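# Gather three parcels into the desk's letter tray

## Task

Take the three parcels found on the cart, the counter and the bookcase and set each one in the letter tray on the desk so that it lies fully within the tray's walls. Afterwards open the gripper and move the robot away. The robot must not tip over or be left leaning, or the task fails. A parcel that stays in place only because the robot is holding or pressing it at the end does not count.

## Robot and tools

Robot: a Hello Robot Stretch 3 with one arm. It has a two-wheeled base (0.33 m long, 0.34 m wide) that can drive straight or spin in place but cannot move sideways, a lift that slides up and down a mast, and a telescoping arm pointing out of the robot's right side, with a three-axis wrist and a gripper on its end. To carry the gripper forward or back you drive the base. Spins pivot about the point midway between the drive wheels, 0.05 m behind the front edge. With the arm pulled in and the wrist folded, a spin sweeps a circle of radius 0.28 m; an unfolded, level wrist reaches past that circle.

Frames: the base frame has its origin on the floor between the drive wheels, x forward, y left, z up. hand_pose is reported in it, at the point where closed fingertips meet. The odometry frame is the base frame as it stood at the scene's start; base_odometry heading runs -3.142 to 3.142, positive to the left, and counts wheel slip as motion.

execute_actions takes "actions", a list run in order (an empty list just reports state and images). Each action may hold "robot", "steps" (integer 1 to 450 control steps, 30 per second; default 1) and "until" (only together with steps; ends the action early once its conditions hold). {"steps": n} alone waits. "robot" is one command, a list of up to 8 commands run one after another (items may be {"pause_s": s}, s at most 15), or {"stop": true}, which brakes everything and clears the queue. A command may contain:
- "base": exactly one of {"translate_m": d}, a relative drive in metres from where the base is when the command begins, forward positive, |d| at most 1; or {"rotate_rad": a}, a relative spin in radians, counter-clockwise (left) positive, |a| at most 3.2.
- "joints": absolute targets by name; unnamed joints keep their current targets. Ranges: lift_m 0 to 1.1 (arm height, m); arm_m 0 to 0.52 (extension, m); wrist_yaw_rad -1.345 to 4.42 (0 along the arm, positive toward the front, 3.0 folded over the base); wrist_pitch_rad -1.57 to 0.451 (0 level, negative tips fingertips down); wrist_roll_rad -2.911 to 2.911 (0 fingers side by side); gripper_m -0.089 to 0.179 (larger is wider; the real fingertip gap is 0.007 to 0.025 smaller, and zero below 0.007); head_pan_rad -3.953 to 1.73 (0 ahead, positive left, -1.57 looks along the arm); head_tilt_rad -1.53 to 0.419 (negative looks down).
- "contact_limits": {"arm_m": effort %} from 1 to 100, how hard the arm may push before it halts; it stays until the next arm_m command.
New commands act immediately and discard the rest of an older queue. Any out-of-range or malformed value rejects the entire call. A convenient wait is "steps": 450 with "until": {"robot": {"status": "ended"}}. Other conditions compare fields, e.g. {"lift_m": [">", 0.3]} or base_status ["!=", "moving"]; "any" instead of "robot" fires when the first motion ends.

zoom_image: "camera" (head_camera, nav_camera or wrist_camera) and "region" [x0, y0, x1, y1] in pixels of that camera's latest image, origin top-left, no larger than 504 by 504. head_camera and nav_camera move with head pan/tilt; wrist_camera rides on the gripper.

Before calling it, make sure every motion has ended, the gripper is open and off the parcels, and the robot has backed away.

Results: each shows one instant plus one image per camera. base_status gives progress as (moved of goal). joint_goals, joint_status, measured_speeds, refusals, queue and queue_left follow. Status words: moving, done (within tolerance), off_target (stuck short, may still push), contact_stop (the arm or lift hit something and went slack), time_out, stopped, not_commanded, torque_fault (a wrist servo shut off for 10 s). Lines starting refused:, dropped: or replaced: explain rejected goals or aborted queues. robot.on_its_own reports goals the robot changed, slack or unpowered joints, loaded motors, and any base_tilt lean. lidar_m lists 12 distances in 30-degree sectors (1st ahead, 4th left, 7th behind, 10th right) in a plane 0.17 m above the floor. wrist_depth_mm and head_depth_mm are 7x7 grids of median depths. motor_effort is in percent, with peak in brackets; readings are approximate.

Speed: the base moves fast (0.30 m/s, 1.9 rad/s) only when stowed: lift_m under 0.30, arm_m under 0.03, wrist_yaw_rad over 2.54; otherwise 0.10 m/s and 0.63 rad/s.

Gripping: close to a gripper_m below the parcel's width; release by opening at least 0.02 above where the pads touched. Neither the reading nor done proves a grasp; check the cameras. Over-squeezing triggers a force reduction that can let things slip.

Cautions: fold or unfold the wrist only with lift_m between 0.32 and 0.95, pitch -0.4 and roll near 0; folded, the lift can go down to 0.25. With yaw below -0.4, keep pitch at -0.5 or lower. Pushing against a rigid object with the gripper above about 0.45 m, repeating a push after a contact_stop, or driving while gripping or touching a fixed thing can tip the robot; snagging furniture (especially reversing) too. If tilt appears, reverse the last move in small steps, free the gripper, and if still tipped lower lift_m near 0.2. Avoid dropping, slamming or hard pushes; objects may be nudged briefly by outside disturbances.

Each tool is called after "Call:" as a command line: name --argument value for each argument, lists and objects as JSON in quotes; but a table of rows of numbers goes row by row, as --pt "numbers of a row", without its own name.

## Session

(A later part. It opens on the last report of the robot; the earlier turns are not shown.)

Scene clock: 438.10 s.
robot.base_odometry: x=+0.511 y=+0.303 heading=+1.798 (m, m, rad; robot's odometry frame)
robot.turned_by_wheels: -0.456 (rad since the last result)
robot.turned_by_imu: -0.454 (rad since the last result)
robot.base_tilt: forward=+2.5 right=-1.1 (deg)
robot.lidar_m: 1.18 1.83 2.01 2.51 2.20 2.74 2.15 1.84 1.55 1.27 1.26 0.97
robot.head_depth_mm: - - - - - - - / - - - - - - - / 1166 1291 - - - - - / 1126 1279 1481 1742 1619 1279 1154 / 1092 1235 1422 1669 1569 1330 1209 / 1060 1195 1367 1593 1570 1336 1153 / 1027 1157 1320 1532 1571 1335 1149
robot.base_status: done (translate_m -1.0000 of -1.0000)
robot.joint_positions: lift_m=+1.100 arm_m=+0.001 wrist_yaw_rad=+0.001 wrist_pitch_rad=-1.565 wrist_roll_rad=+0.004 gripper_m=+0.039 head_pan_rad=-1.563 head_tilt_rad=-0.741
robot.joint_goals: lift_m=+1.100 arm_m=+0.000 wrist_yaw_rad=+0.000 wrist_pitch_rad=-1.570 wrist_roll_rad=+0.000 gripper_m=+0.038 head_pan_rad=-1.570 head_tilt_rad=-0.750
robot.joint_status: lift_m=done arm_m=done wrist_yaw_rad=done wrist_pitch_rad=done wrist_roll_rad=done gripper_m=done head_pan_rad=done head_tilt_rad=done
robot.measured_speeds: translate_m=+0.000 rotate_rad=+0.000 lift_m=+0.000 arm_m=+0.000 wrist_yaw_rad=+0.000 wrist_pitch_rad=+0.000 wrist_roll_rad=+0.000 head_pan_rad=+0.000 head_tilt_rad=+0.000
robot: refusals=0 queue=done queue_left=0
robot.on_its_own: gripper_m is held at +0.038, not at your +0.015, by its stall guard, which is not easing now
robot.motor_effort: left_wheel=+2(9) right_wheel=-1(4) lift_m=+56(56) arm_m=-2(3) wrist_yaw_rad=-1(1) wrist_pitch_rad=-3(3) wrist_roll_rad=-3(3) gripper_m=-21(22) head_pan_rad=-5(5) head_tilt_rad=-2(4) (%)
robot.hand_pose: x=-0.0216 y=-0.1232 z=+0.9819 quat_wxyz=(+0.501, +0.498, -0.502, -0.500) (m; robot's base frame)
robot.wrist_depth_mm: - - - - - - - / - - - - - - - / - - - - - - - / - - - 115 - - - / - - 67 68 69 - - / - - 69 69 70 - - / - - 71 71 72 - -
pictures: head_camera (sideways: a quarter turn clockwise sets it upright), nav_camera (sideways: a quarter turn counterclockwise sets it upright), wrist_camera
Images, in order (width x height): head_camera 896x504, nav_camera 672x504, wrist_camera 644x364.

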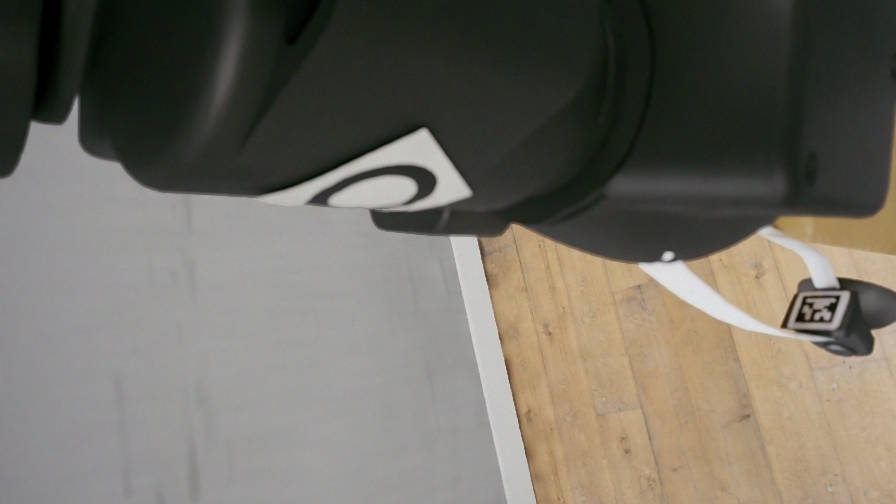

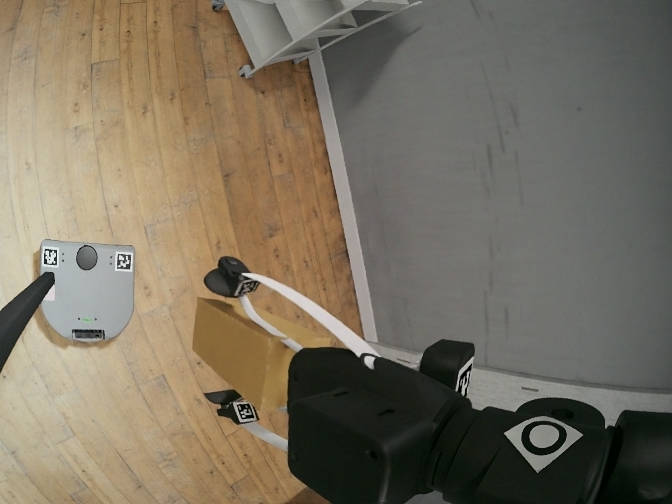

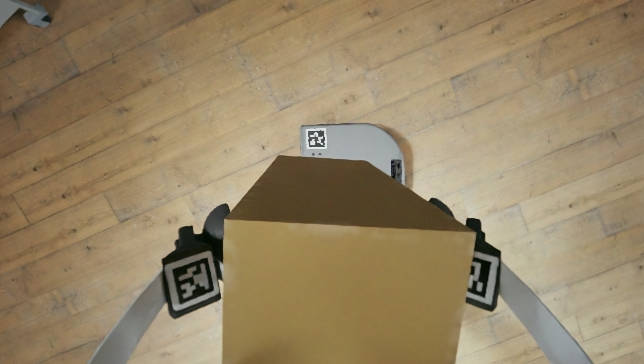

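Call:
execute_actions --actions '[{"robot": [{"base": {"translate_m": -0.686}}, {"base": {"rotate_rad": -1.125}}], "steps": 450, "until": {"robot": {"status": "ended"}}}]'

Scene clock: 452.83 s.
robot.base_odometry: x=+0.666 y=-0.366 heading=+0.673 (m, m, rad; robot's odometry frame)
robot.turned_by_wheels: -1.125 (rad since the last result)
robot.turned_by_imu: -1.115 (rad since the last result)
robot.base_tilt: forward=+2.5 right=-1.3 (deg)
robot.lidar_m: 1.51 1.59 1.60 2.47 2.62 2.10 1.96 2.23 1.46 1.26 1.26 1.51
robot.head_depth_mm: - - - - - - - / - - - - - - - / 1436 1550 - - - - - / 1462 1502 1119 1922 1610 1274 1149 / 1465 1493 1116 1814 1576 1333 1211 / 1494 1587 1071 1922 1565 1333 1149 / 1516 1744 1167 1924 1577 1330 1154
robot.base_status: done (rotate_rad -1.1249 of -1.1250)
robot.joint_positions: lift_m=+1.100 arm_m=+0.001 wrist_yaw_rad=+0.001 wrist_pitch_rad=-1.565 wrist_roll_rad=+0.004 gripper_m=+0.039 head_pan_rad=-1.563 head_tilt_rad=-0.741
robot.joint_goals: lift_m=+1.100 arm_m=+0.000 wrist_yaw_rad=+0.000 wrist_pitch_rad=-1.570 wrist_roll_rad=+0.000 gripper_m=+0.038 head_pan_rad=-1.570 head_tilt_rad=-0.750
robot.joint_status: lift_m=done arm_m=done wrist_yaw_rad=done wrist_pitch_rad=done wrist_roll_rad=done gripper_m=done head_pan_rad=done head_tilt_rad=done
robot.measured_speeds: translate_m=+0.000 rotate_rad=+0.000 lift_m=+0.000 arm_m=+0.000 wrist_yaw_rad=+0.000 wrist_pitch_rad=+0.000 wrist_roll_rad=+0.000 head_pan_rad=+0.000 head_tilt_rad=+0.000
robot: refusals=0 queue=done queue_left=0
robot.on_its_own: gripper_m is held at +0.038, not at your +0.015, by its stall guard, which is not easing now
robot.motor_effort: left_wheel=+2(10) right_wheel=-2(4) lift_m=+56(56) arm_m=-2(3) wrist_yaw_rad=-1(1) wrist_pitch_rad=-3(3) wrist_roll_rad=-3(3) gripper_m=-22(22) head_pan_rad=-4(4) head_tilt_rad=-2(2) (%)
robot.hand_pose: x=-0.0216 y=-0.1232 z=+0.9819 quat_wxyz=(+0.501, +0.498, -0.502, -0.500) (m; robot's base frame)
robot.wrist_depth_mm: - - - - - - - / - - - - - - - / - - - - - - - / - - - 115 - - - / - - 67 68 69 - - / - - 69 69 70 - - / - - 71 71 72 - -
pictures: head_camera (sideways: a quarter turn clockwise sets it upright), nav_camera (sideways: a quarter turn counterclockwise sets it upright), wrist_camera
Images, in order (width x height): head_camera 896x504, nav_camera 672x504, wrist_camera 644x364.

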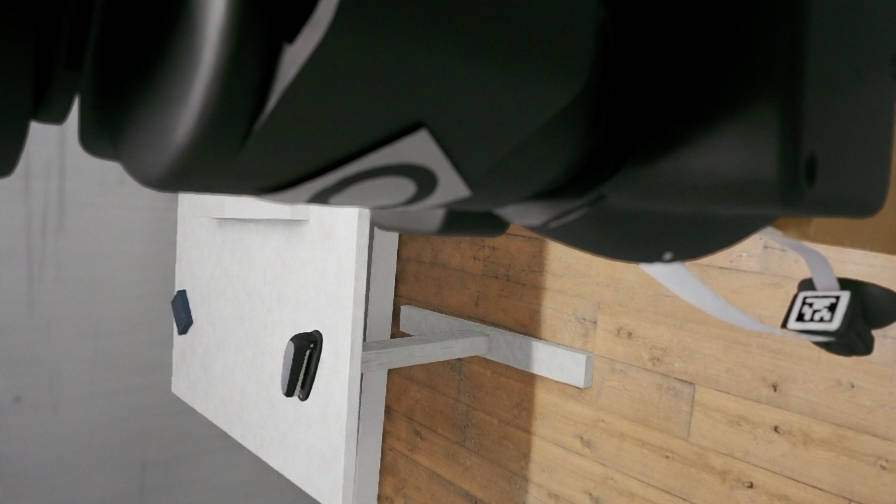

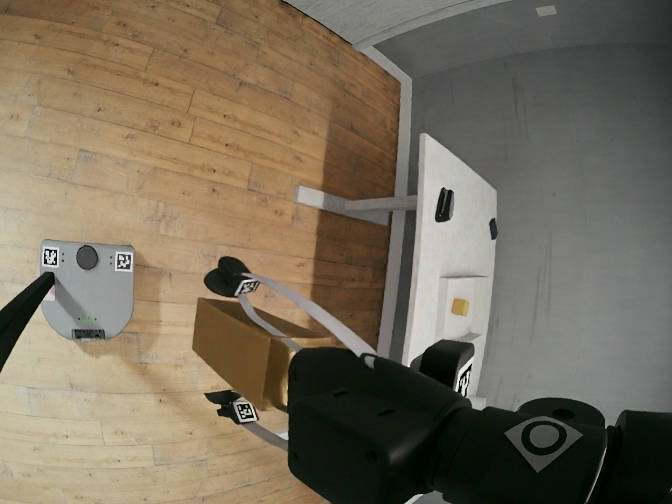

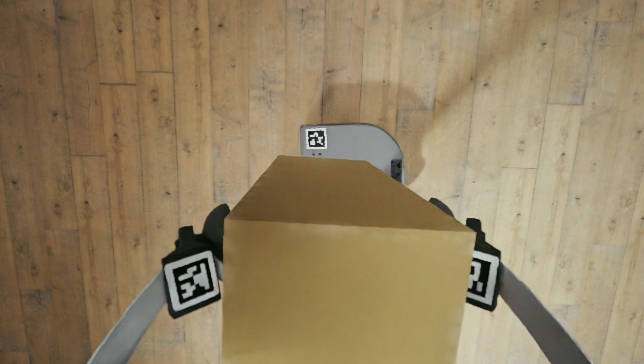

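Call:
execute_actions --actions '[{"robot": {"joints": {"arm_m": 0.52}}, "steps": 300, "until": {"robot": {"status": "ended"}}}]'

Scene clock: 461.17 s.
robot.base_odometry: x=+0.666 y=-0.366 heading=+0.673 (m, m, rad; robot's odometry frame)
robot.turned_by_wheels: +0.000 (rad since the last result)
robot.turned_by_imu: +0.000 (rad since the last result)
robot.base_tilt: forward=+2.5 right=-1.1 (deg)
robot.lidar_m: 1.51 1.60 1.60 2.47 2.62 2.09 1.96 2.23 1.47 1.25 1.26 1.51
robot.head_depth_mm: 1400 1485 1051 1917 1576 1331 1145 / 1416 1482 1067 1910 1563 1327 1152 / - 602 1029 1912 1569 1327 1150 / 1448 1494 1108 1923 1577 1341 1157 / 1475 1500 1114 1809 1568 1334 1154 / 1487 1580 1075 1921 1582 1328 1150 / 1508 1742 1165 1929 1569 1332 1150
robot.base_status: done (rotate_rad -1.1249 of -1.1250)
robot.joint_positions: lift_m=+1.100 arm_m=+0.520 wrist_yaw_rad=+0.001 wrist_pitch_rad=-1.565 wrist_roll_rad=+0.004 gripper_m=+0.039 head_pan_rad=-1.563 head_tilt_rad=-0.741
robot.joint_goals: lift_m=+1.100 arm_m=+0.520 wrist_yaw_rad=+0.000 wrist_pitch_rad=-1.570 wrist_roll_rad=+0.000 gripper_m=+0.038 head_pan_rad=-1.570 head_tilt_rad=-0.750
robot.joint_status: lift_m=done arm_m=done wrist_yaw_rad=done wrist_pitch_rad=done wrist_roll_rad=done gripper_m=done head_pan_rad=done head_tilt_rad=done
robot.measured_speeds: translate_m=+0.000 rotate_rad=+0.000 lift_m=+0.000 arm_m=+0.000 wrist_yaw_rad=+0.000 wrist_pitch_rad=+0.000 wrist_roll_rad=+0.000 head_pan_rad=+0.000 head_tilt_rad=+0.000
robot: refusals=0 queue=done queue_left=0
robot.on_its_own: gripper_m is held at +0.038, not at your +0.015, by its stall guard, which is not easing now
robot.motor_effort: left_wheel=+2(2) right_wheel=-2(1) lift_m=+56(56) arm_m=+3(1) wrist_yaw_rad=-1(1) wrist_pitch_rad=-3(2) wrist_roll_rad=-2(3) gripper_m=-21(21) head_pan_rad=-4(4) head_tilt_rad=-3(4) (%)
robot.hand_pose: x=-0.0216 y=-0.6419 z=+0.9819 quat_wxyz=(+0.500, +0.498, -0.502, -0.500) (m; robot's base frame)
robot.wrist_depth_mm: - - - - - - - / - - - - - - - / - - - - - - - / - - - 115 - - - / - - 67 68 69 - - / - - 69 69 70 - - / - - 71 71 72 - -
pictures: head_camera (sideways: a quarter turn clockwise sets it upright), nav_camera (sideways: a quarter turn counterclockwise sets it upright), wrist_camera
Images, in order (width x height): head_camera 896x504, nav_camera 672x504, wrist_camera 644x364.

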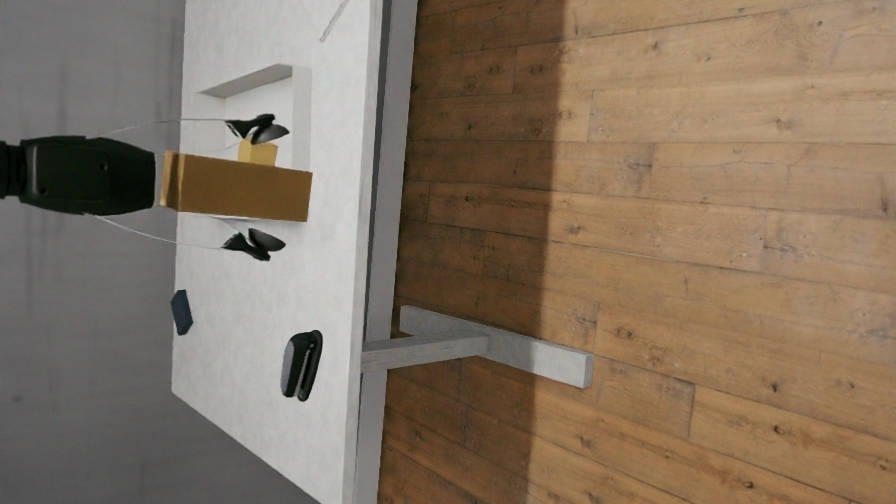

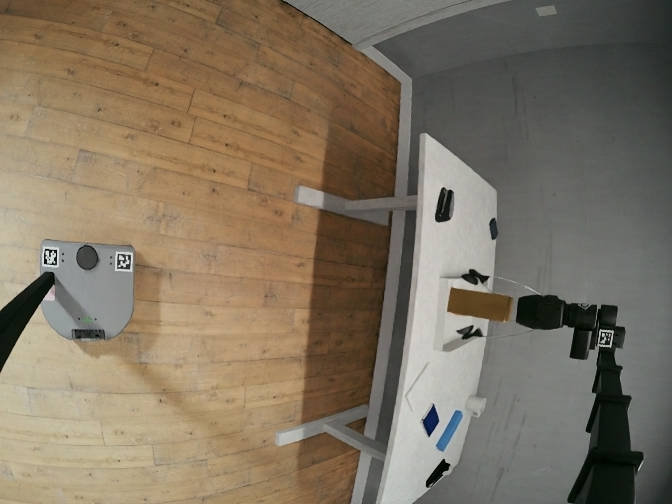

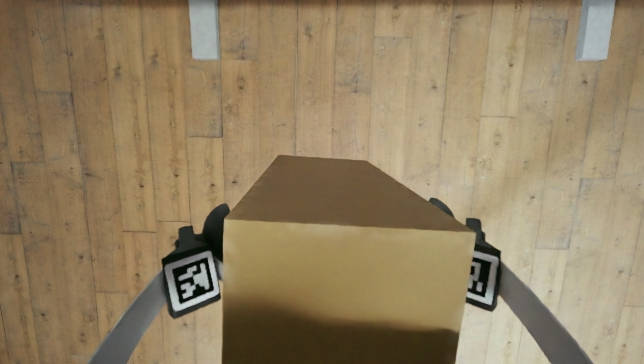

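Call:
execute_actions --actions '[{"robot": [{"joints": {"arm_m": 0.15}}, {"base": {"rotate_rad": -1.58}}, {"base": {"translate_m": 0.43}}, {"base": {"rotate_rad": 1.47}}], "steps": 450, "until": {"robot": {"status": "ended"}}}]'

Scene clock: 502.00 s.
robot.base_odometry: x=+0.930 y=-0.704 heading=+0.047 (m, m, rad; robot's odometry frame)
robot.turned_by_wheels: -0.626 (rad since the last result)
robot.turned_by_imu: -0.619 (rad since the last result)
robot.base_tilt: forward=+2.5 right=-0.5 (deg)
robot.lidar_m: 1.53 1.45 1.52 1.92 2.91 2.99 2.30 2.02 1.17 1.15 1.25 0.85
robot.head_depth_mm: - 1665 1077 921 1516 1329 1151 / - - - 833 1494 1333 1154 / - - - 309 351 1330 1156 / 1215 1318 1069 821 1461 1337 1148 / 1148 1277 1072 838 745 1326 1156 / 1091 1228 1073 833 704 1325 1155 / 1042 1163 989 810 686 1303 1146
robot.base_status: moving (rotate_rad +0.9540 of +1.4700)
robot.joint_positions: lift_m=+1.100 arm_m=+0.150 wrist_yaw_rad=+0.001 wrist_pitch_rad=-1.566 wrist_roll_rad=+0.004 gripper_m=+0.039 head_pan_rad=-1.563 head_tilt_rad=-0.741
robot.joint_goals: lift_m=+1.100 arm_m=+0.150 wrist_yaw_rad=+0.000 wrist_pitch_rad=-1.570 wrist_roll_rad=+0.000 gripper_m=+0.038 head_pan_rad=-1.570 head_tilt_rad=-0.750
robot.joint_status: lift_m=done arm_m=done wrist_yaw_rad=done wrist_pitch_rad=done wrist_roll_rad=done gripper_m=done head_pan_rad=done head_tilt_rad=done
robot.measured_speeds: translate_m=+0.000 rotate_rad=+0.634 lift_m=+0.000 arm_m=+0.000 wrist_yaw_rad=+0.000 wrist_pitch_rad=+0.000 wrist_roll_rad=+0.000 head_pan_rad=+0.000 head_tilt_rad=+0.000
robot: refusals=0 queue=running queue_left=0
robot.on_its_own: gripper_m is held at +0.038, not at your +0.015, by its stall guard, which is not easing now
robot.motor_effort: left_wheel=-5(8) right_wheel=+1(3) lift_m=+57(56) arm_m=-3(5) wrist_yaw_rad=-1(1) wrist_pitch_rad=-3(3) wrist_roll_rad=-2(3) gripper_m=-22(21) head_pan_rad=-4(4) head_tilt_rad=-4(3) (%)
robot.hand_pose: x=-0.0216 y=-0.2725 z=+0.9819 quat_wxyz=(+0.500, +0.498, -0.502, -0.500) (m; robot's base frame)
robot.wrist_depth_mm: 389 388 - - - - - / 400 408 - - - - - / 414 - - - - - - / - - - 115 - - - / - - 67 68 69 - - / - - 69 69 70 - - / - - 71 71 72 - -
pictures: head_camera (sideways: a quarter turn clockwise sets it upright), nav_camera (sideways: a quarter turn counterclockwise sets it upright), wrist_camera
Images, in order (width x height): head_camera 896x504, nav_camera 672x504, wrist_camera 644x364.

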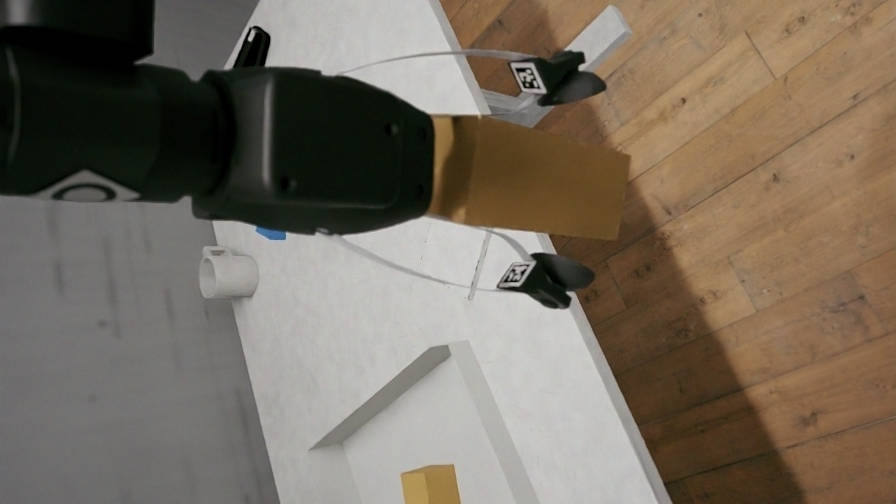

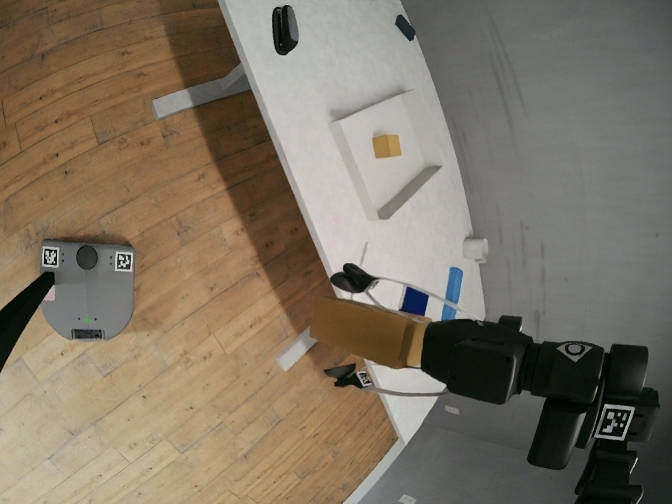

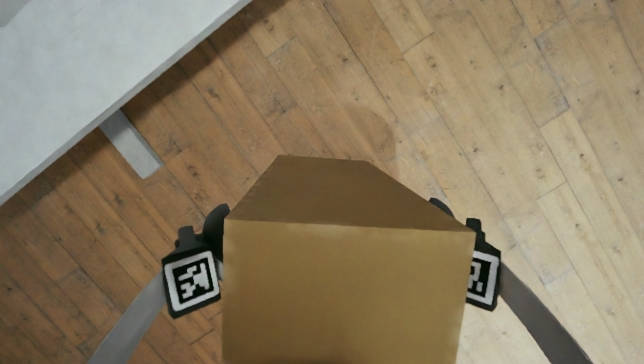

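Call:
execute_actions --actions '[{"steps": 120, "until": {"robot": {"status": "ended"}}}]'

Scene clock: 505.27 s.
robot.base_odometry: x=+0.930 y=-0.704 heading=+0.563 (m, m, rad; robot's odometry frame)
robot.turned_by_wheels: +0.516 (rad since the last result)
robot.turned_by_imu: +0.511 (rad since the last result)
robot.base_tilt: forward=+2.6 right=-1.2 (deg)
robot.lidar_m: 1.46 1.52 1.93 2.90 2.98 2.30 2.02 1.18 1.15 1.25 0.85 1.54
robot.head_depth_mm: - 1206 1066 835 722 1333 1155 / - - - 766 722 1327 1151 / - - - 309 352 1337 1157 / 1063 1205 1012 831 694 1331 1149 / 1061 1212 1075 833 724 1329 1154 / 1066 1214 1073 836 724 1325 1156 / 1071 1220 1075 836 722 1328 1152
robot.base_status: done (rotate_rad +1.4699 of +1.4700)
robot.joint_positions: lift_m=+1.100 arm_m=+0.150 wrist_yaw_rad=+0.001 wrist_pitch_rad=-1.566 wrist_roll_rad=+0.004 gripper_m=+0.039 head_pan_rad=-1.563 head_tilt_rad=-0.741
robot.joint_goals: lift_m=+1.100 arm_m=+0.150 wrist_yaw_rad=+0.000 wrist_pitch_rad=-1.570 wrist_roll_rad=+0.000 gripper_m=+0.038 head_pan_rad=-1.570 head_tilt_rad=-0.750
robot.joint_status: lift_m=done arm_m=done wrist_yaw_rad=done wrist_pitch_rad=done wrist_roll_rad=done gripper_m=done head_pan_rad=done head_tilt_rad=done
robot.measured_speeds: translate_m=+0.000 rotate_rad=+0.000 lift_m=+0.000 arm_m=+0.000 wrist_yaw_rad=+0.000 wrist_pitch_rad=+0.000 wrist_roll_rad=+0.000 head_pan_rad=+0.000 head_tilt_rad=+0.000
robot: refusals=0 queue=done queue_left=0
robot.on_its_own: gripper_m is held at +0.038, not at your +0.015, by its stall guard, which is not easing now
robot.motor_effort: left_wheel=-3(5) right_wheel=+1(3) lift_m=+56(56) arm_m=-3(3) wrist_yaw_rad=-2(1) wrist_pitch_rad=-3(2) wrist_roll_rad=-3(3) gripper_m=-21(20) head_pan_rad=-4(4) head_tilt_rad=-3(3) (%)
robot.hand_pose: x=-0.0216 y=-0.2725 z=+0.9819 quat_wxyz=(+0.500, +0.498, -0.502, -0.500) (m; robot's base frame)
robot.wrist_depth_mm: 391 390 392 391 - - - / - - - - - - - / - - - - - - - / - - - 115 - - - / - - 67 68 69 - - / - - 68 69 70 - - / - - 71 71 72 - -
pictures: head_camera (sideways: a quarter turn clockwise sets it upright), nav_camera (sideways: a quarter turn counterclockwise sets it upright), wrist_camera
Images, in order (width x height): head_camera 896x504, nav_camera 672x504, wrist_camera 644x364.

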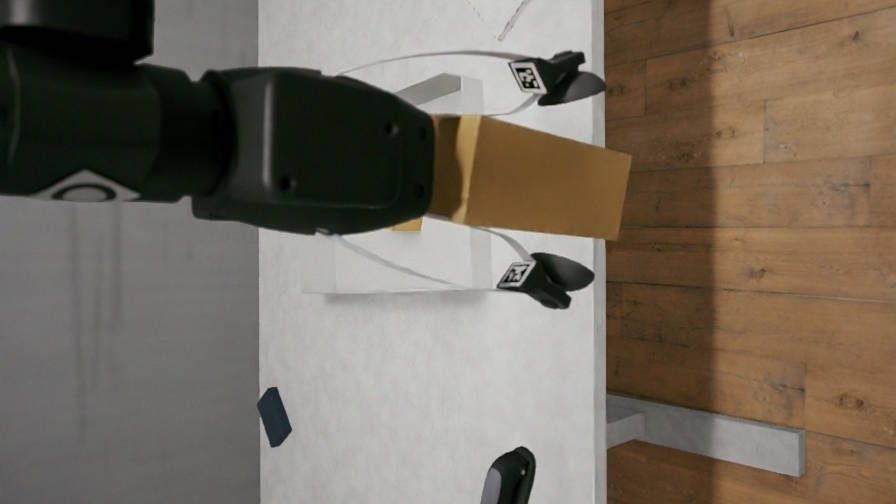

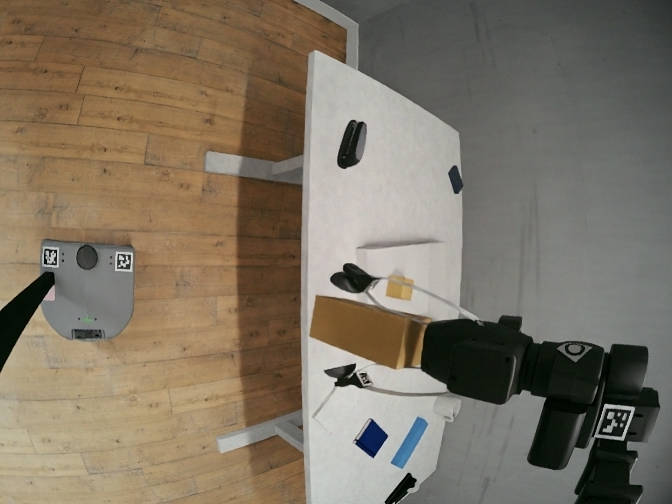

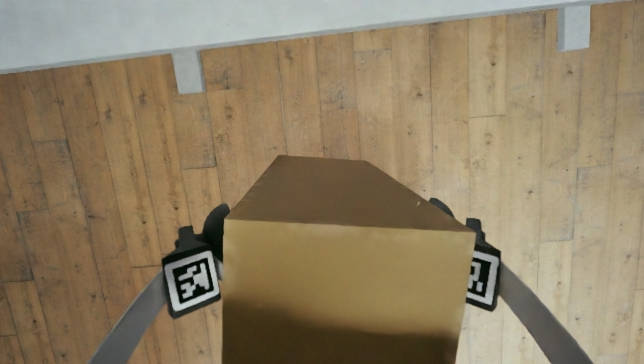

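Call:
execute_actions --actions '[{"robot": {"joints": {"arm_m": 0.52}}, "steps": 300, "until": {"robot": {"status": "ended"}}}]'

Scene clock: 515.13 s.
robot.base_odometry: x=+0.930 y=-0.704 heading=+0.563 (m, m, rad; robot's odometry frame)
robot.turned_by_wheels: +0.000 (rad since the last result)
robot.turned_by_imu: +0.000 (rad since the last result)
robot.base_tilt: forward=+2.4 right=-1.2 (deg)
robot.lidar_m: 1.45 1.52 1.93 2.90 2.99 2.30 2.02 1.18 1.15 1.25 0.85 1.54
robot.head_depth_mm: 1053 1196 1067 835 721 1330 1148 / 1057 1196 1025 818 722 1331 1159 / - 603 982 832 720 1334 1148 / 1062 1204 1008 830 723 1326 1154 / 1058 1203 1067 838 724 1339 1150 / 1069 1215 1071 837 723 1327 1152 / 1071 1214 1073 835 723 1316 1151
robot.base_status: done (rotate_rad +1.4699 of +1.4700)
robot.joint_positions: lift_m=+1.100 arm_m=+0.520 wrist_yaw_rad=+0.000 wrist_pitch_rad=-1.566 wrist_roll_rad=+0.004 gripper_m=+0.039 head_pan_rad=-1.563 head_tilt_rad=-0.741
robot.joint_goals: lift_m=+1.100 arm_m=+0.520 wrist_yaw_rad=+0.000 wrist_pitch_rad=-1.570 wrist_roll_rad=+0.000 gripper_m=+0.038 head_pan_rad=-1.570 head_tilt_rad=-0.750
robot.joint_status: lift_m=done arm_m=done wrist_yaw_rad=done wrist_pitch_rad=done wrist_roll_rad=done gripper_m=done head_pan_rad=done head_tilt_rad=done
robot.measured_speeds: translate_m=+0.000 rotate_rad=+0.000 lift_m=+0.000 arm_m=+0.000 wrist_yaw_rad=+0.000 wrist_pitch_rad=+0.000 wrist_roll_rad=+0.000 head_pan_rad=+0.000 head_tilt_rad=+0.000
robot: refusals=0 queue=done queue_left=0
robot.on_its_own: gripper_m is held at +0.038, not at your +0.015, by its stall guard, which is not easing now
robot.motor_effort: left_wheel=-3(2) right_wheel=+0(1) lift_m=+56(57) arm_m=+3(4) wrist_yaw_rad=-1(1) wrist_pitch_rad=-2(3) wrist_roll_rad=-2(2) gripper_m=-21(21) head_pan_rad=-4(4) head_tilt_rad=-2(3) (%)
robot.hand_pose: x=-0.0216 y=-0.6418 z=+0.9819 quat_wxyz=(+0.500, +0.498, -0.502, -0.500) (m; robot's base frame)
robot.wrist_depth_mm: 389 390 385 387 387 388 389 / 400 402 397 393 396 400 400 / 409 414 409 410 408 410 415 / 424 427 418 115 407 419 422 / 436 438 67 68 69 425 429 / 412 446 69 69 70 439 - / - - 71 71 72 - -
pictures: head_camera (sideways: a quarter turn clockwise sets it upright), nav_camera (sideways: a quarter turn counterclockwise sets it upright), wrist_camera
Images, in order (width x height): head_camera 896x504, nav_camera 672x504, wrist_camera 644x364.

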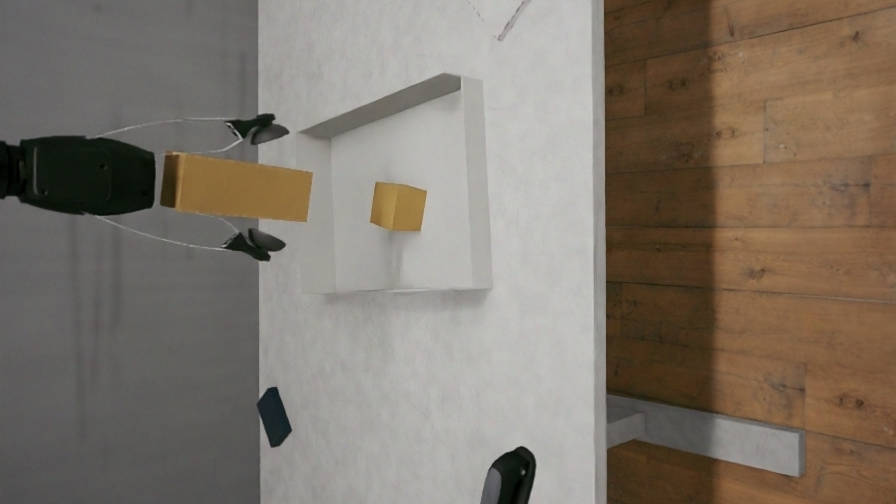

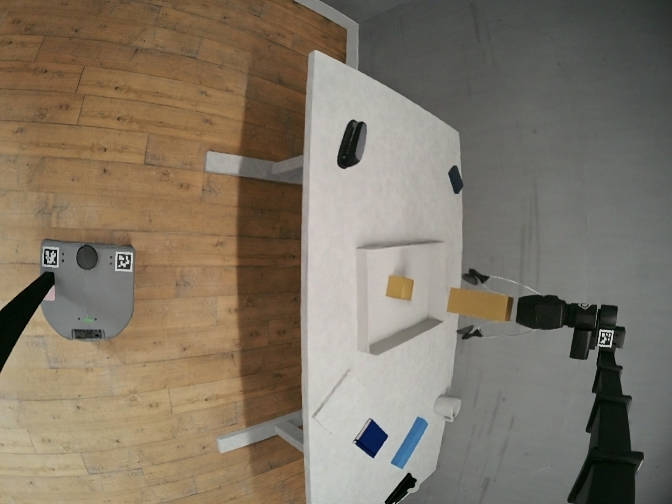

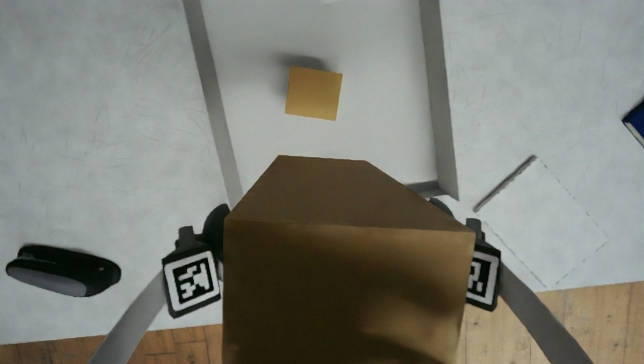

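Call:
execute_actions --actions '[{"robot": [{"base": {"translate_m": -0.06}}, {"joints": {"lift_m": 0.99}}], "steps": 300, "until": {"robot": {"status": "ended"}}}]'

Scene clock: 532.47 s.
robot.base_odometry: x=+0.880 y=-0.736 heading=+0.563 (m, m, rad; robot's odometry frame)
robot.turned_by_wheels: +0.000 (rad since the last result)
robot.turned_by_imu: +0.000 (rad since the last result)
robot.base_tilt: forward=+2.6 right=-1.1 (deg)
robot.lidar_m: 1.51 1.59 1.97 2.90 2.98 2.25 1.96 1.85 1.11 1.25 0.88 1.60
robot.head_depth_mm: - 1223 1071 833 717 1328 1150 / - 1200 1068 811 721 1328 1149 / - - 696 788 722 1331 1151 / 1058 1210 1023 831 722 1333 1148 / 1068 1211 1026 811 723 1331 1148 / 1070 1216 1069 834 724 1330 1151 / 1072 1222 1073 839 721 1296 1155
robot.base_status: done (translate_m -0.0600 of -0.0600)
robot.joint_positions: lift_m=+0.990 arm_m=+0.520 wrist_yaw_rad=+0.000 wrist_pitch_rad=-1.566 wrist_roll_rad=+0.004 gripper_m=+0.039 head_pan_rad=-1.563 head_tilt_rad=-0.741
robot.joint_goals: lift_m=+0.990 arm_m=+0.520 wrist_yaw_rad=+0.000 wrist_pitch_rad=-1.570 wrist_roll_rad=+0.000 gripper_m=+0.038 head_pan_rad=-1.570 head_tilt_rad=-0.750
robot.joint_status: lift_m=done arm_m=done wrist_yaw_rad=done wrist_pitch_rad=done wrist_roll_rad=done gripper_m=done head_pan_rad=done head_tilt_rad=done
robot.measured_speeds: translate_m=+0.000 rotate_rad=+0.000 lift_m=+0.000 arm_m=+0.000 wrist_yaw_rad=+0.000 wrist_pitch_rad=+0.000 wrist_roll_rad=+0.000 head_pan_rad=+0.000 head_tilt_rad=+0.000
robot: refusals=0 queue=done queue_left=0
robot.on_its_own: gripper_m is held at +0.038, not at your +0.015, by its stall guard, which is not easing now
robot.motor_effort: left_wheel=-2(8) right_wheel=+0(3) lift_m=+31(56) arm_m=+3(2) wrist_yaw_rad=-1(1) wrist_pitch_rad=-2(3) wrist_roll_rad=-3(2) gripper_m=-21(22) head_pan_rad=-4(4) head_tilt_rad=-3(3) (%)
robot.hand_pose: x=-0.0216 y=-0.6418 z=+0.8727 quat_wxyz=(+0.500, +0.498, -0.502, -0.500) (m; robot's base frame)
robot.wrist_depth_mm: 255 285 286 283 286 287 286 / 291 290 247 293 293 296 294 / 302 298 302 300 299 300 303 / 313 303 309 115 296 310 311 / 322 308 67 68 69 311 316 / 336 331 69 69 70 319 322 / 343 345 71 71 72 342 343
pictures: head_camera (sideways: a quarter turn clockwise sets it upright), nav_camera (sideways: a quarter turn counterclockwise sets it upright), wrist_camera
Images, in order (width x height): head_camera 896x504, nav_camera 672x504, wrist_camera 644x364.

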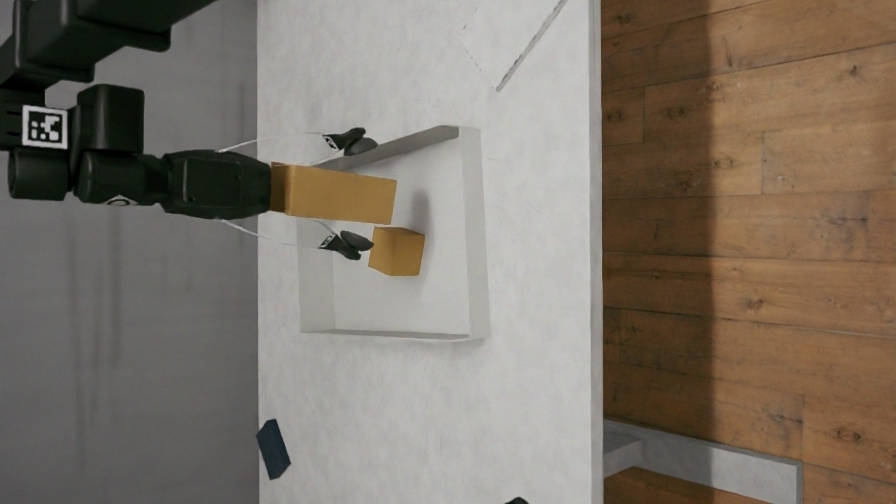

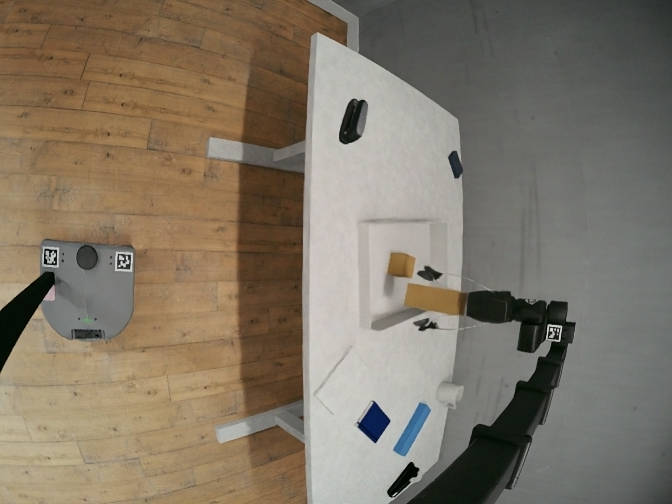

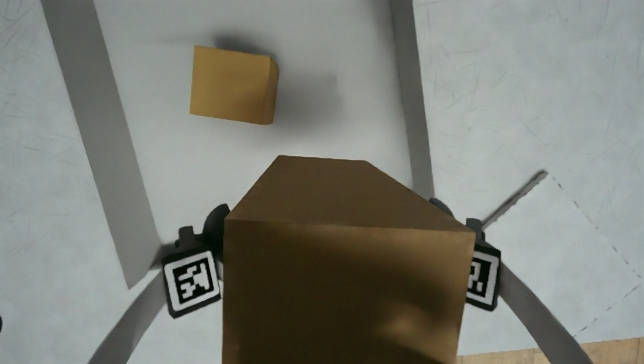

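Call:
execute_actions --actions '[{"robot": {"joints": {"lift_m": 0.905}}, "steps": 300, "until": {"robot": {"status": "ended"}}}]'

Scene clock: 540.47 s.
robot.base_odometry: x=+0.880 y=-0.736 heading=+0.563 (m, m, rad; robot's odometry frame)
robot.turned_by_wheels: +0.000 (rad since the last result)
robot.turned_by_imu: +0.000 (rad since the last result)
robot.base_tilt: forward=+2.5 right=-1.2 (deg)
robot.lidar_m: 1.51 1.59 1.96 2.89 2.97 2.24 1.96 1.85 1.11 1.25 0.88 1.60
robot.head_depth_mm: 1055 1153 - 821 714 1325 1141 / 1038 - 1065 812 722 1327 1154 / 1057 - 912 770 721 1326 1151 / 1066 1211 1023 780 721 1323 1149 / 1068 1218 1024 810 724 1330 1153 / 1064 1216 1071 837 724 1326 1155 / 1071 1220 1073 839 723 1296 1156
robot.base_status: done (translate_m -0.0600 of -0.0600)
robot.joint_positions: lift_m=+0.905 arm_m=+0.520 wrist_yaw_rad=+0.000 wrist_pitch_rad=-1.566 wrist_roll_rad=+0.004 gripper_m=+0.039 head_pan_rad=-1.563 head_tilt_rad=-0.741
robot.joint_goals: lift_m=+0.905 arm_m=+0.520 wrist_yaw_rad=+0.000 wrist_pitch_rad=-1.570 wrist_roll_rad=+0.000 gripper_m=+0.038 head_pan_rad=-1.570 head_tilt_rad=-0.750
robot.joint_status: lift_m=done arm_m=done wrist_yaw_rad=done wrist_pitch_rad=done wrist_roll_rad=done gripper_m=done head_pan_rad=done head_tilt_rad=done
robot.measured_speeds: translate_m=+0.000 rotate_rad=+0.000 lift_m=+0.000 arm_m=+0.000 wrist_yaw_rad=+0.000 wrist_pitch_rad=+0.000 wrist_roll_rad=+0.000 head_pan_rad=+0.000 head_tilt_rad=+0.000
robot: refusals=0 queue=done queue_left=0
robot.on_its_own: gripper_m is held at +0.038, not at your +0.015, by its stall guard, which is not easing now
robot.motor_effort: left_wheel=-2(2) right_wheel=+1(0) lift_m=+31(31) arm_m=+3(3) wrist_yaw_rad=-1(1) wrist_pitch_rad=-2(2) wrist_roll_rad=-3(2) gripper_m=-21(21) head_pan_rad=-4(4) head_tilt_rad=-3(4) (%)
robot.hand_pose: x=-0.0216 y=-0.6418 z=+0.7877 quat_wxyz=(+0.500, +0.498, -0.502, -0.500) (m; robot's base frame)
robot.wrist_depth_mm: 205 203 202 205 205 206 208 / 210 164 165 210 210 212 214 / 214 218 217 217 216 218 219 / 214 224 223 115 216 223 226 / 209 231 67 68 69 231 226 / 206 235 69 69 70 230 231 / 204 249 71 71 72 248 237
pictures: head_camera (sideways: a quarter turn clockwise sets it upright), nav_camera (sideways: a quarter turn counterclockwise sets it upright), wrist_camera
Images, in order (width x height): head_camera 896x504, nav_camera 672x504, wrist_camera 644x364.

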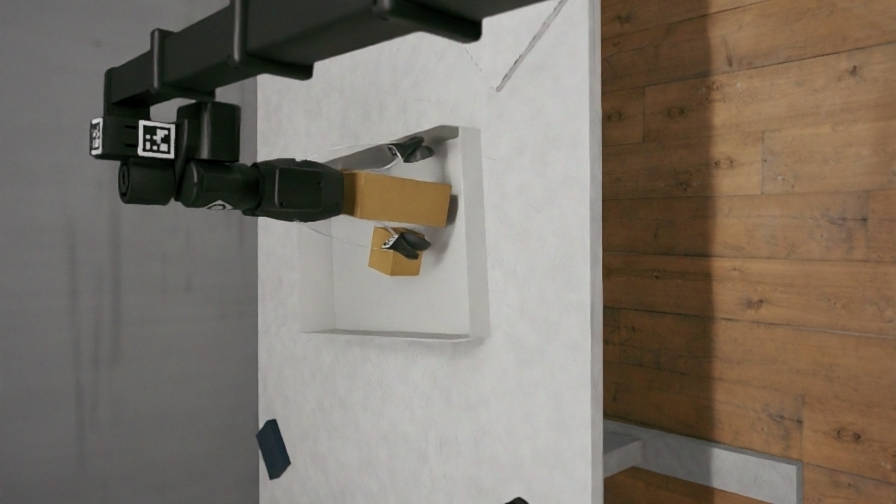

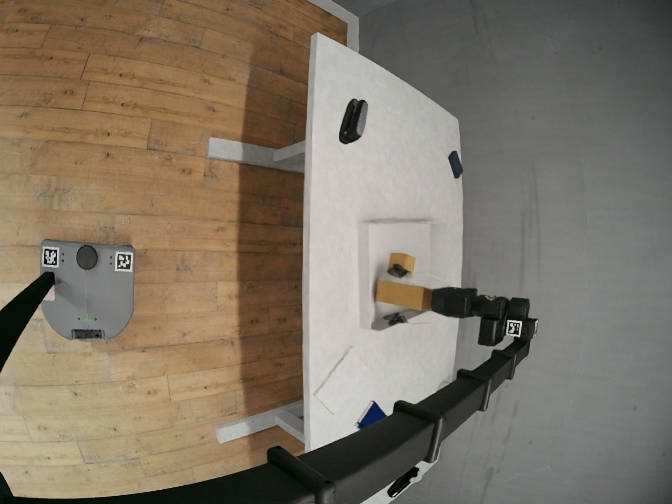

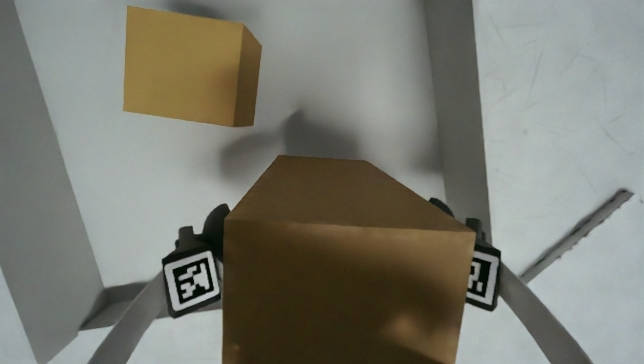

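Call:
execute_actions --actions '[{"robot": [{"joints": {"lift_m": 0.886}}, {"joints": {"gripper_m": 0.11}}], "steps": 300, "until": {"robot": {"status": "ended"}}}]'

Scene clock: 545.57 s.
robot.base_odometry: x=+0.880 y=-0.736 heading=+0.563 (m, m, rad; robot's odometry frame)
robot.turned_by_wheels: +0.000 (rad since the last result)
robot.turned_by_imu: +0.000 (rad since the last result)
robot.base_tilt: forward=+2.5 right=-1.1 (deg)
robot.lidar_m: 1.51 1.58 1.96 2.89 2.98 2.25 1.97 1.85 1.11 1.25 0.88 1.60
robot.head_depth_mm: 1054 1176 - 835 721 1328 1151 / 1061 - 1067 823 720 1334 1151 / 1064 - 964 765 722 1330 1150 / 1067 1214 1023 813 722 1324 1151 / 1059 1208 1020 809 723 1328 1153 / 1068 1213 1067 835 724 1325 1154 / 1073 1221 1071 836 724 1300 1154
robot.base_status: done (translate_m -0.0600 of -0.0600)
robot.joint_positions: lift_m=+0.886 arm_m=+0.520 wrist_yaw_rad=+0.000 wrist_pitch_rad=-1.566 wrist_roll_rad=+0.004 gripper_m=+0.110 head_pan_rad=-1.563 head_tilt_rad=-0.741
robot.joint_goals: lift_m=+0.886 arm_m=+0.520 wrist_yaw_rad=+0.000 wrist_pitch_rad=-1.570 wrist_roll_rad=+0.000 gripper_m=+0.110 head_pan_rad=-1.570 head_tilt_rad=-0.750
robot.joint_status: lift_m=done arm_m=done wrist_yaw_rad=done wrist_pitch_rad=done wrist_roll_rad=done gripper_m=done head_pan_rad=done head_tilt_rad=done
robot.measured_speeds: translate_m=+0.000 rotate_rad=+0.000 lift_m=+0.000 arm_m=+0.000 wrist_yaw_rad=+0.000 wrist_pitch_rad=+0.000 wrist_roll_rad=+0.000 head_pan_rad=+0.000 head_tilt_rad=+0.000
robot: refusals=0 queue=done queue_left=0
robot.motor_effort: left_wheel=-2(2) right_wheel=+0(1) lift_m=+31(31) arm_m=+3(2) wrist_yaw_rad=-1(1) wrist_pitch_rad=-3(3) wrist_roll_rad=-3(3) gripper_m=+0(83) head_pan_rad=-4(4) head_tilt_rad=-2(4) (%)
robot.hand_pose: x=-0.0216 y=-0.6418 z=+0.7687 quat_wxyz=(+0.500, +0.498, -0.502, -0.500) (m; robot's base frame)
robot.wrist_depth_mm: 188 141 159 187 186 188 189 / 193 145 149 193 194 163 194 / 199 199 198 198 198 173 201 / 203 203 204 203 204 185 207 / 207 210 208 119 208 212 210 / 206 216 89 81 77 218 210 / 197 225 79 79 79 226 216
pictures: head_camera (sideways: a quarter turn clockwise sets it upright), nav_camera (sideways: a quarter turn counterclockwise sets it upright), wrist_camera
Images, in order (width x height): head_camera 896x504, nav_camera 672x504, wrist_camera 644x364.

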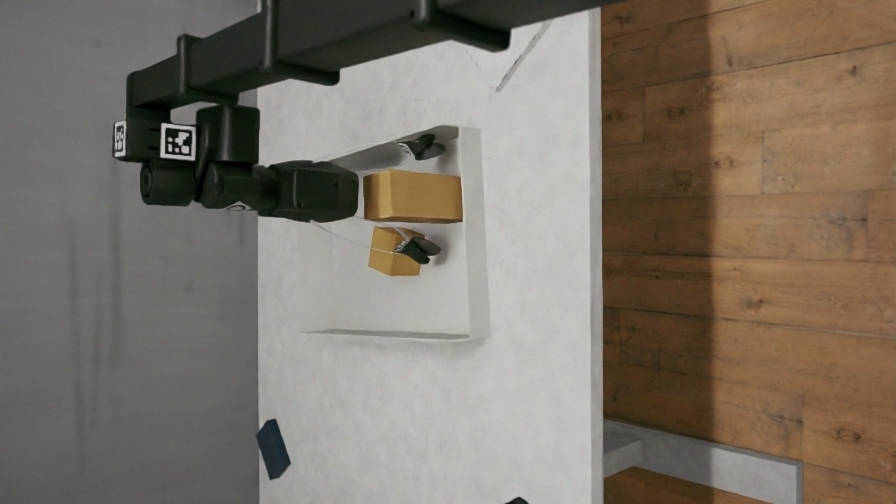

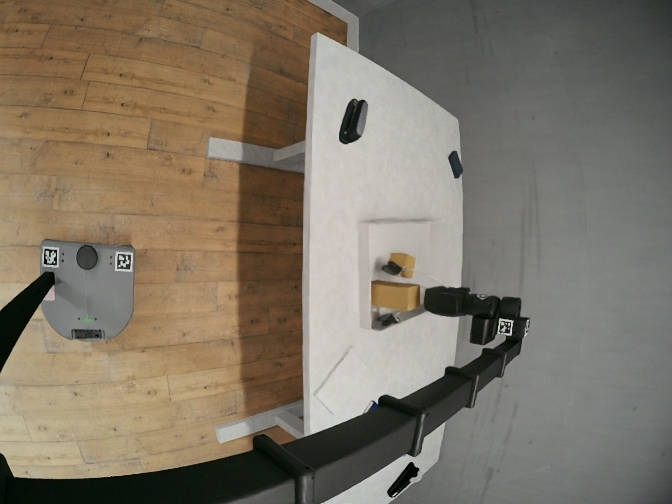

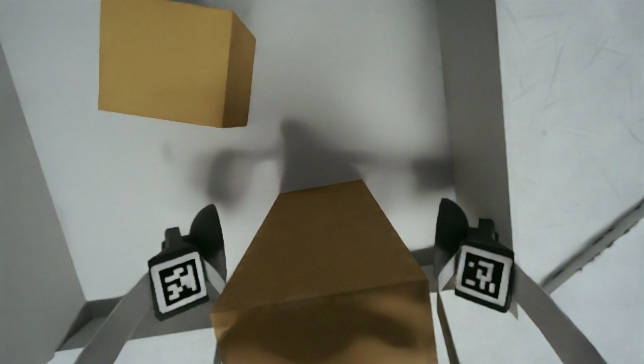

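Call:
execute_actions --actions '[{"robot": {"joints": {"lift_m": 1.05}}, "steps": 300, "until": {"robot": {"status": "ended"}}}]'

Scene clock: 550.43 s.
robot.base_odometry: x=+0.880 y=-0.736 heading=+0.563 (m, m, rad; robot's odometry frame)
robot.turned_by_wheels: +0.000 (rad since the last result)
robot.turned_by_imu: +0.000 (rad since the last result)
robot.base_tilt: forward=+2.6 right=-1.1 (deg)
robot.lidar_m: 1.52 1.59 1.96 2.90 2.98 2.25 1.97 1.85 1.11 1.25 0.88 1.60
robot.head_depth_mm: 1057 1198 1070 836 718 1327 1152 / 1096 1205 1029 811 721 1328 1152 / - 1248 1023 766 721 1332 1154 / 1066 1208 1017 834 725 1326 1149 / 1066 1211 1030 810 722 1334 1151 / 1073 1214 1073 835 723 1334 1150 / 1069 1213 1072 836 723 1301 1151
robot.base_status: done (translate_m -0.0600 of -0.0600)
robot.joint_positions: lift_m=+1.050 arm_m=+0.520 wrist_yaw_rad=+0.000 wrist_pitch_rad=-1.566 wrist_roll_rad=+0.004 gripper_m=+0.110 head_pan_rad=-1.563 head_tilt_rad=-0.741
robot.joint_goals: lift_m=+1.050 arm_m=+0.520 wrist_yaw_rad=+0.000 wrist_pitch_rad=-1.570 wrist_roll_rad=+0.000 gripper_m=+0.110 head_pan_rad=-1.570 head_tilt_rad=-0.750
robot.joint_status: lift_m=done arm_m=done wrist_yaw_rad=done wrist_pitch_rad=done wrist_roll_rad=done gripper_m=done head_pan_rad=done head_tilt_rad=done
robot.measured_speeds: translate_m=+0.000 rotate_rad=+0.000 lift_m=+0.000 arm_m=+0.000 wrist_yaw_rad=+0.000 wrist_pitch_rad=+0.000 wrist_roll_rad=+0.000 head_pan_rad=+0.000 head_tilt_rad=+0.000
robot: refusals=0 queue=done queue_left=0
robot.motor_effort: left_wheel=-2(2) right_wheel=+0(1) lift_m=+55(58) arm_m=+3(3) wrist_yaw_rad=+0(0) wrist_pitch_rad=-3(3) wrist_roll_rad=-2(3) gripper_m=+0(0) head_pan_rad=-4(4) head_tilt_rad=-3(2) (%)
robot.hand_pose: x=-0.0216 y=-0.6418 z=+0.9320 quat_wxyz=(+0.500, +0.498, -0.502, -0.500) (m; robot's base frame)
robot.wrist_depth_mm: 343 338 342 339 342 342 342 / 351 348 344 349 348 351 352 / 363 357 364 359 359 360 361 / 375 367 369 263 367 368 373 / 385 384 380 245 386 374 381 / 395 394 396 400 396 382 395 / 415 408 411 409 - - -
pictures: head_camera (sideways: a quarter turn clockwise sets it upright), nav_camera (sideways: a quarter turn counterclockwise sets it upright), wrist_camera
Images, in order (width x height): head_camera 896x504, nav_camera 672x504, wrist_camera 644x364.

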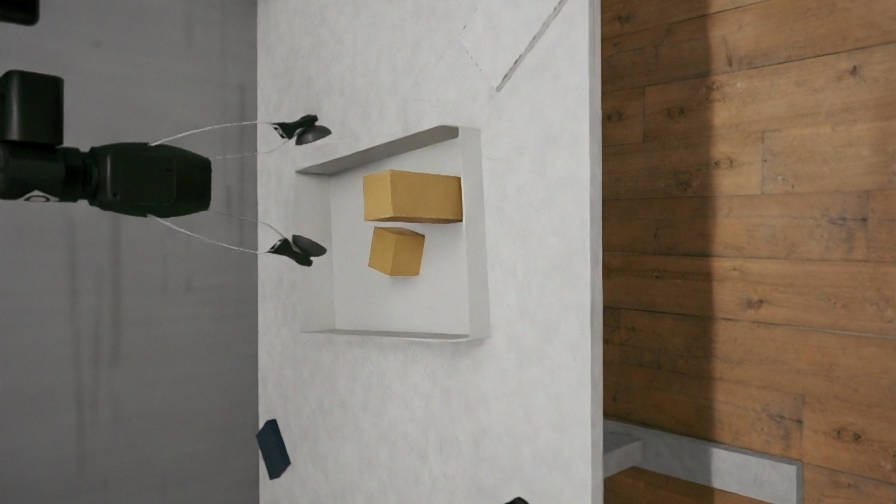

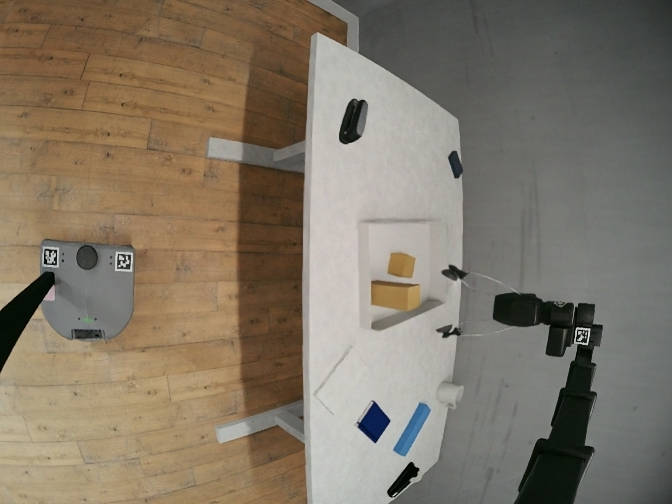

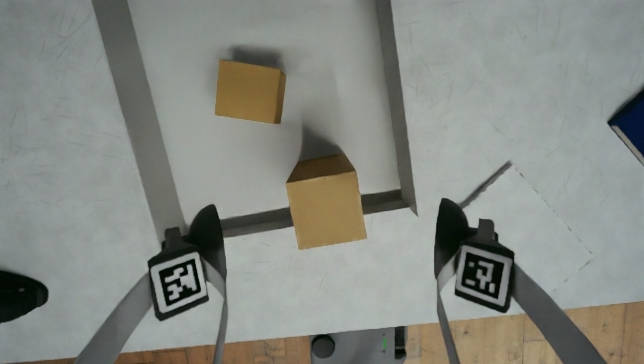

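Call:
zoom_image --camera "head_camera" --region '[280, 110, 520, 350]'

Region (280, 110, 520, 350) of head_camera's 896x504 image, scaled by 2.100, with more detail than that image has.

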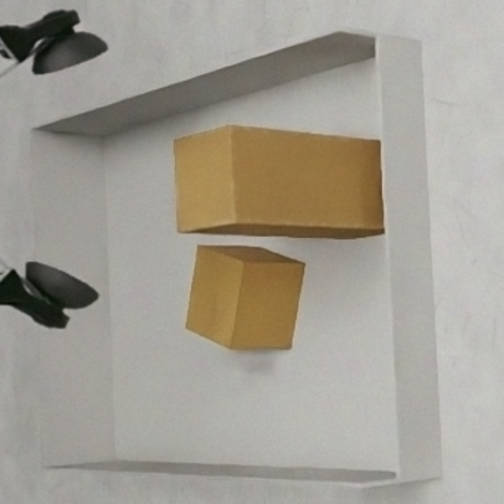

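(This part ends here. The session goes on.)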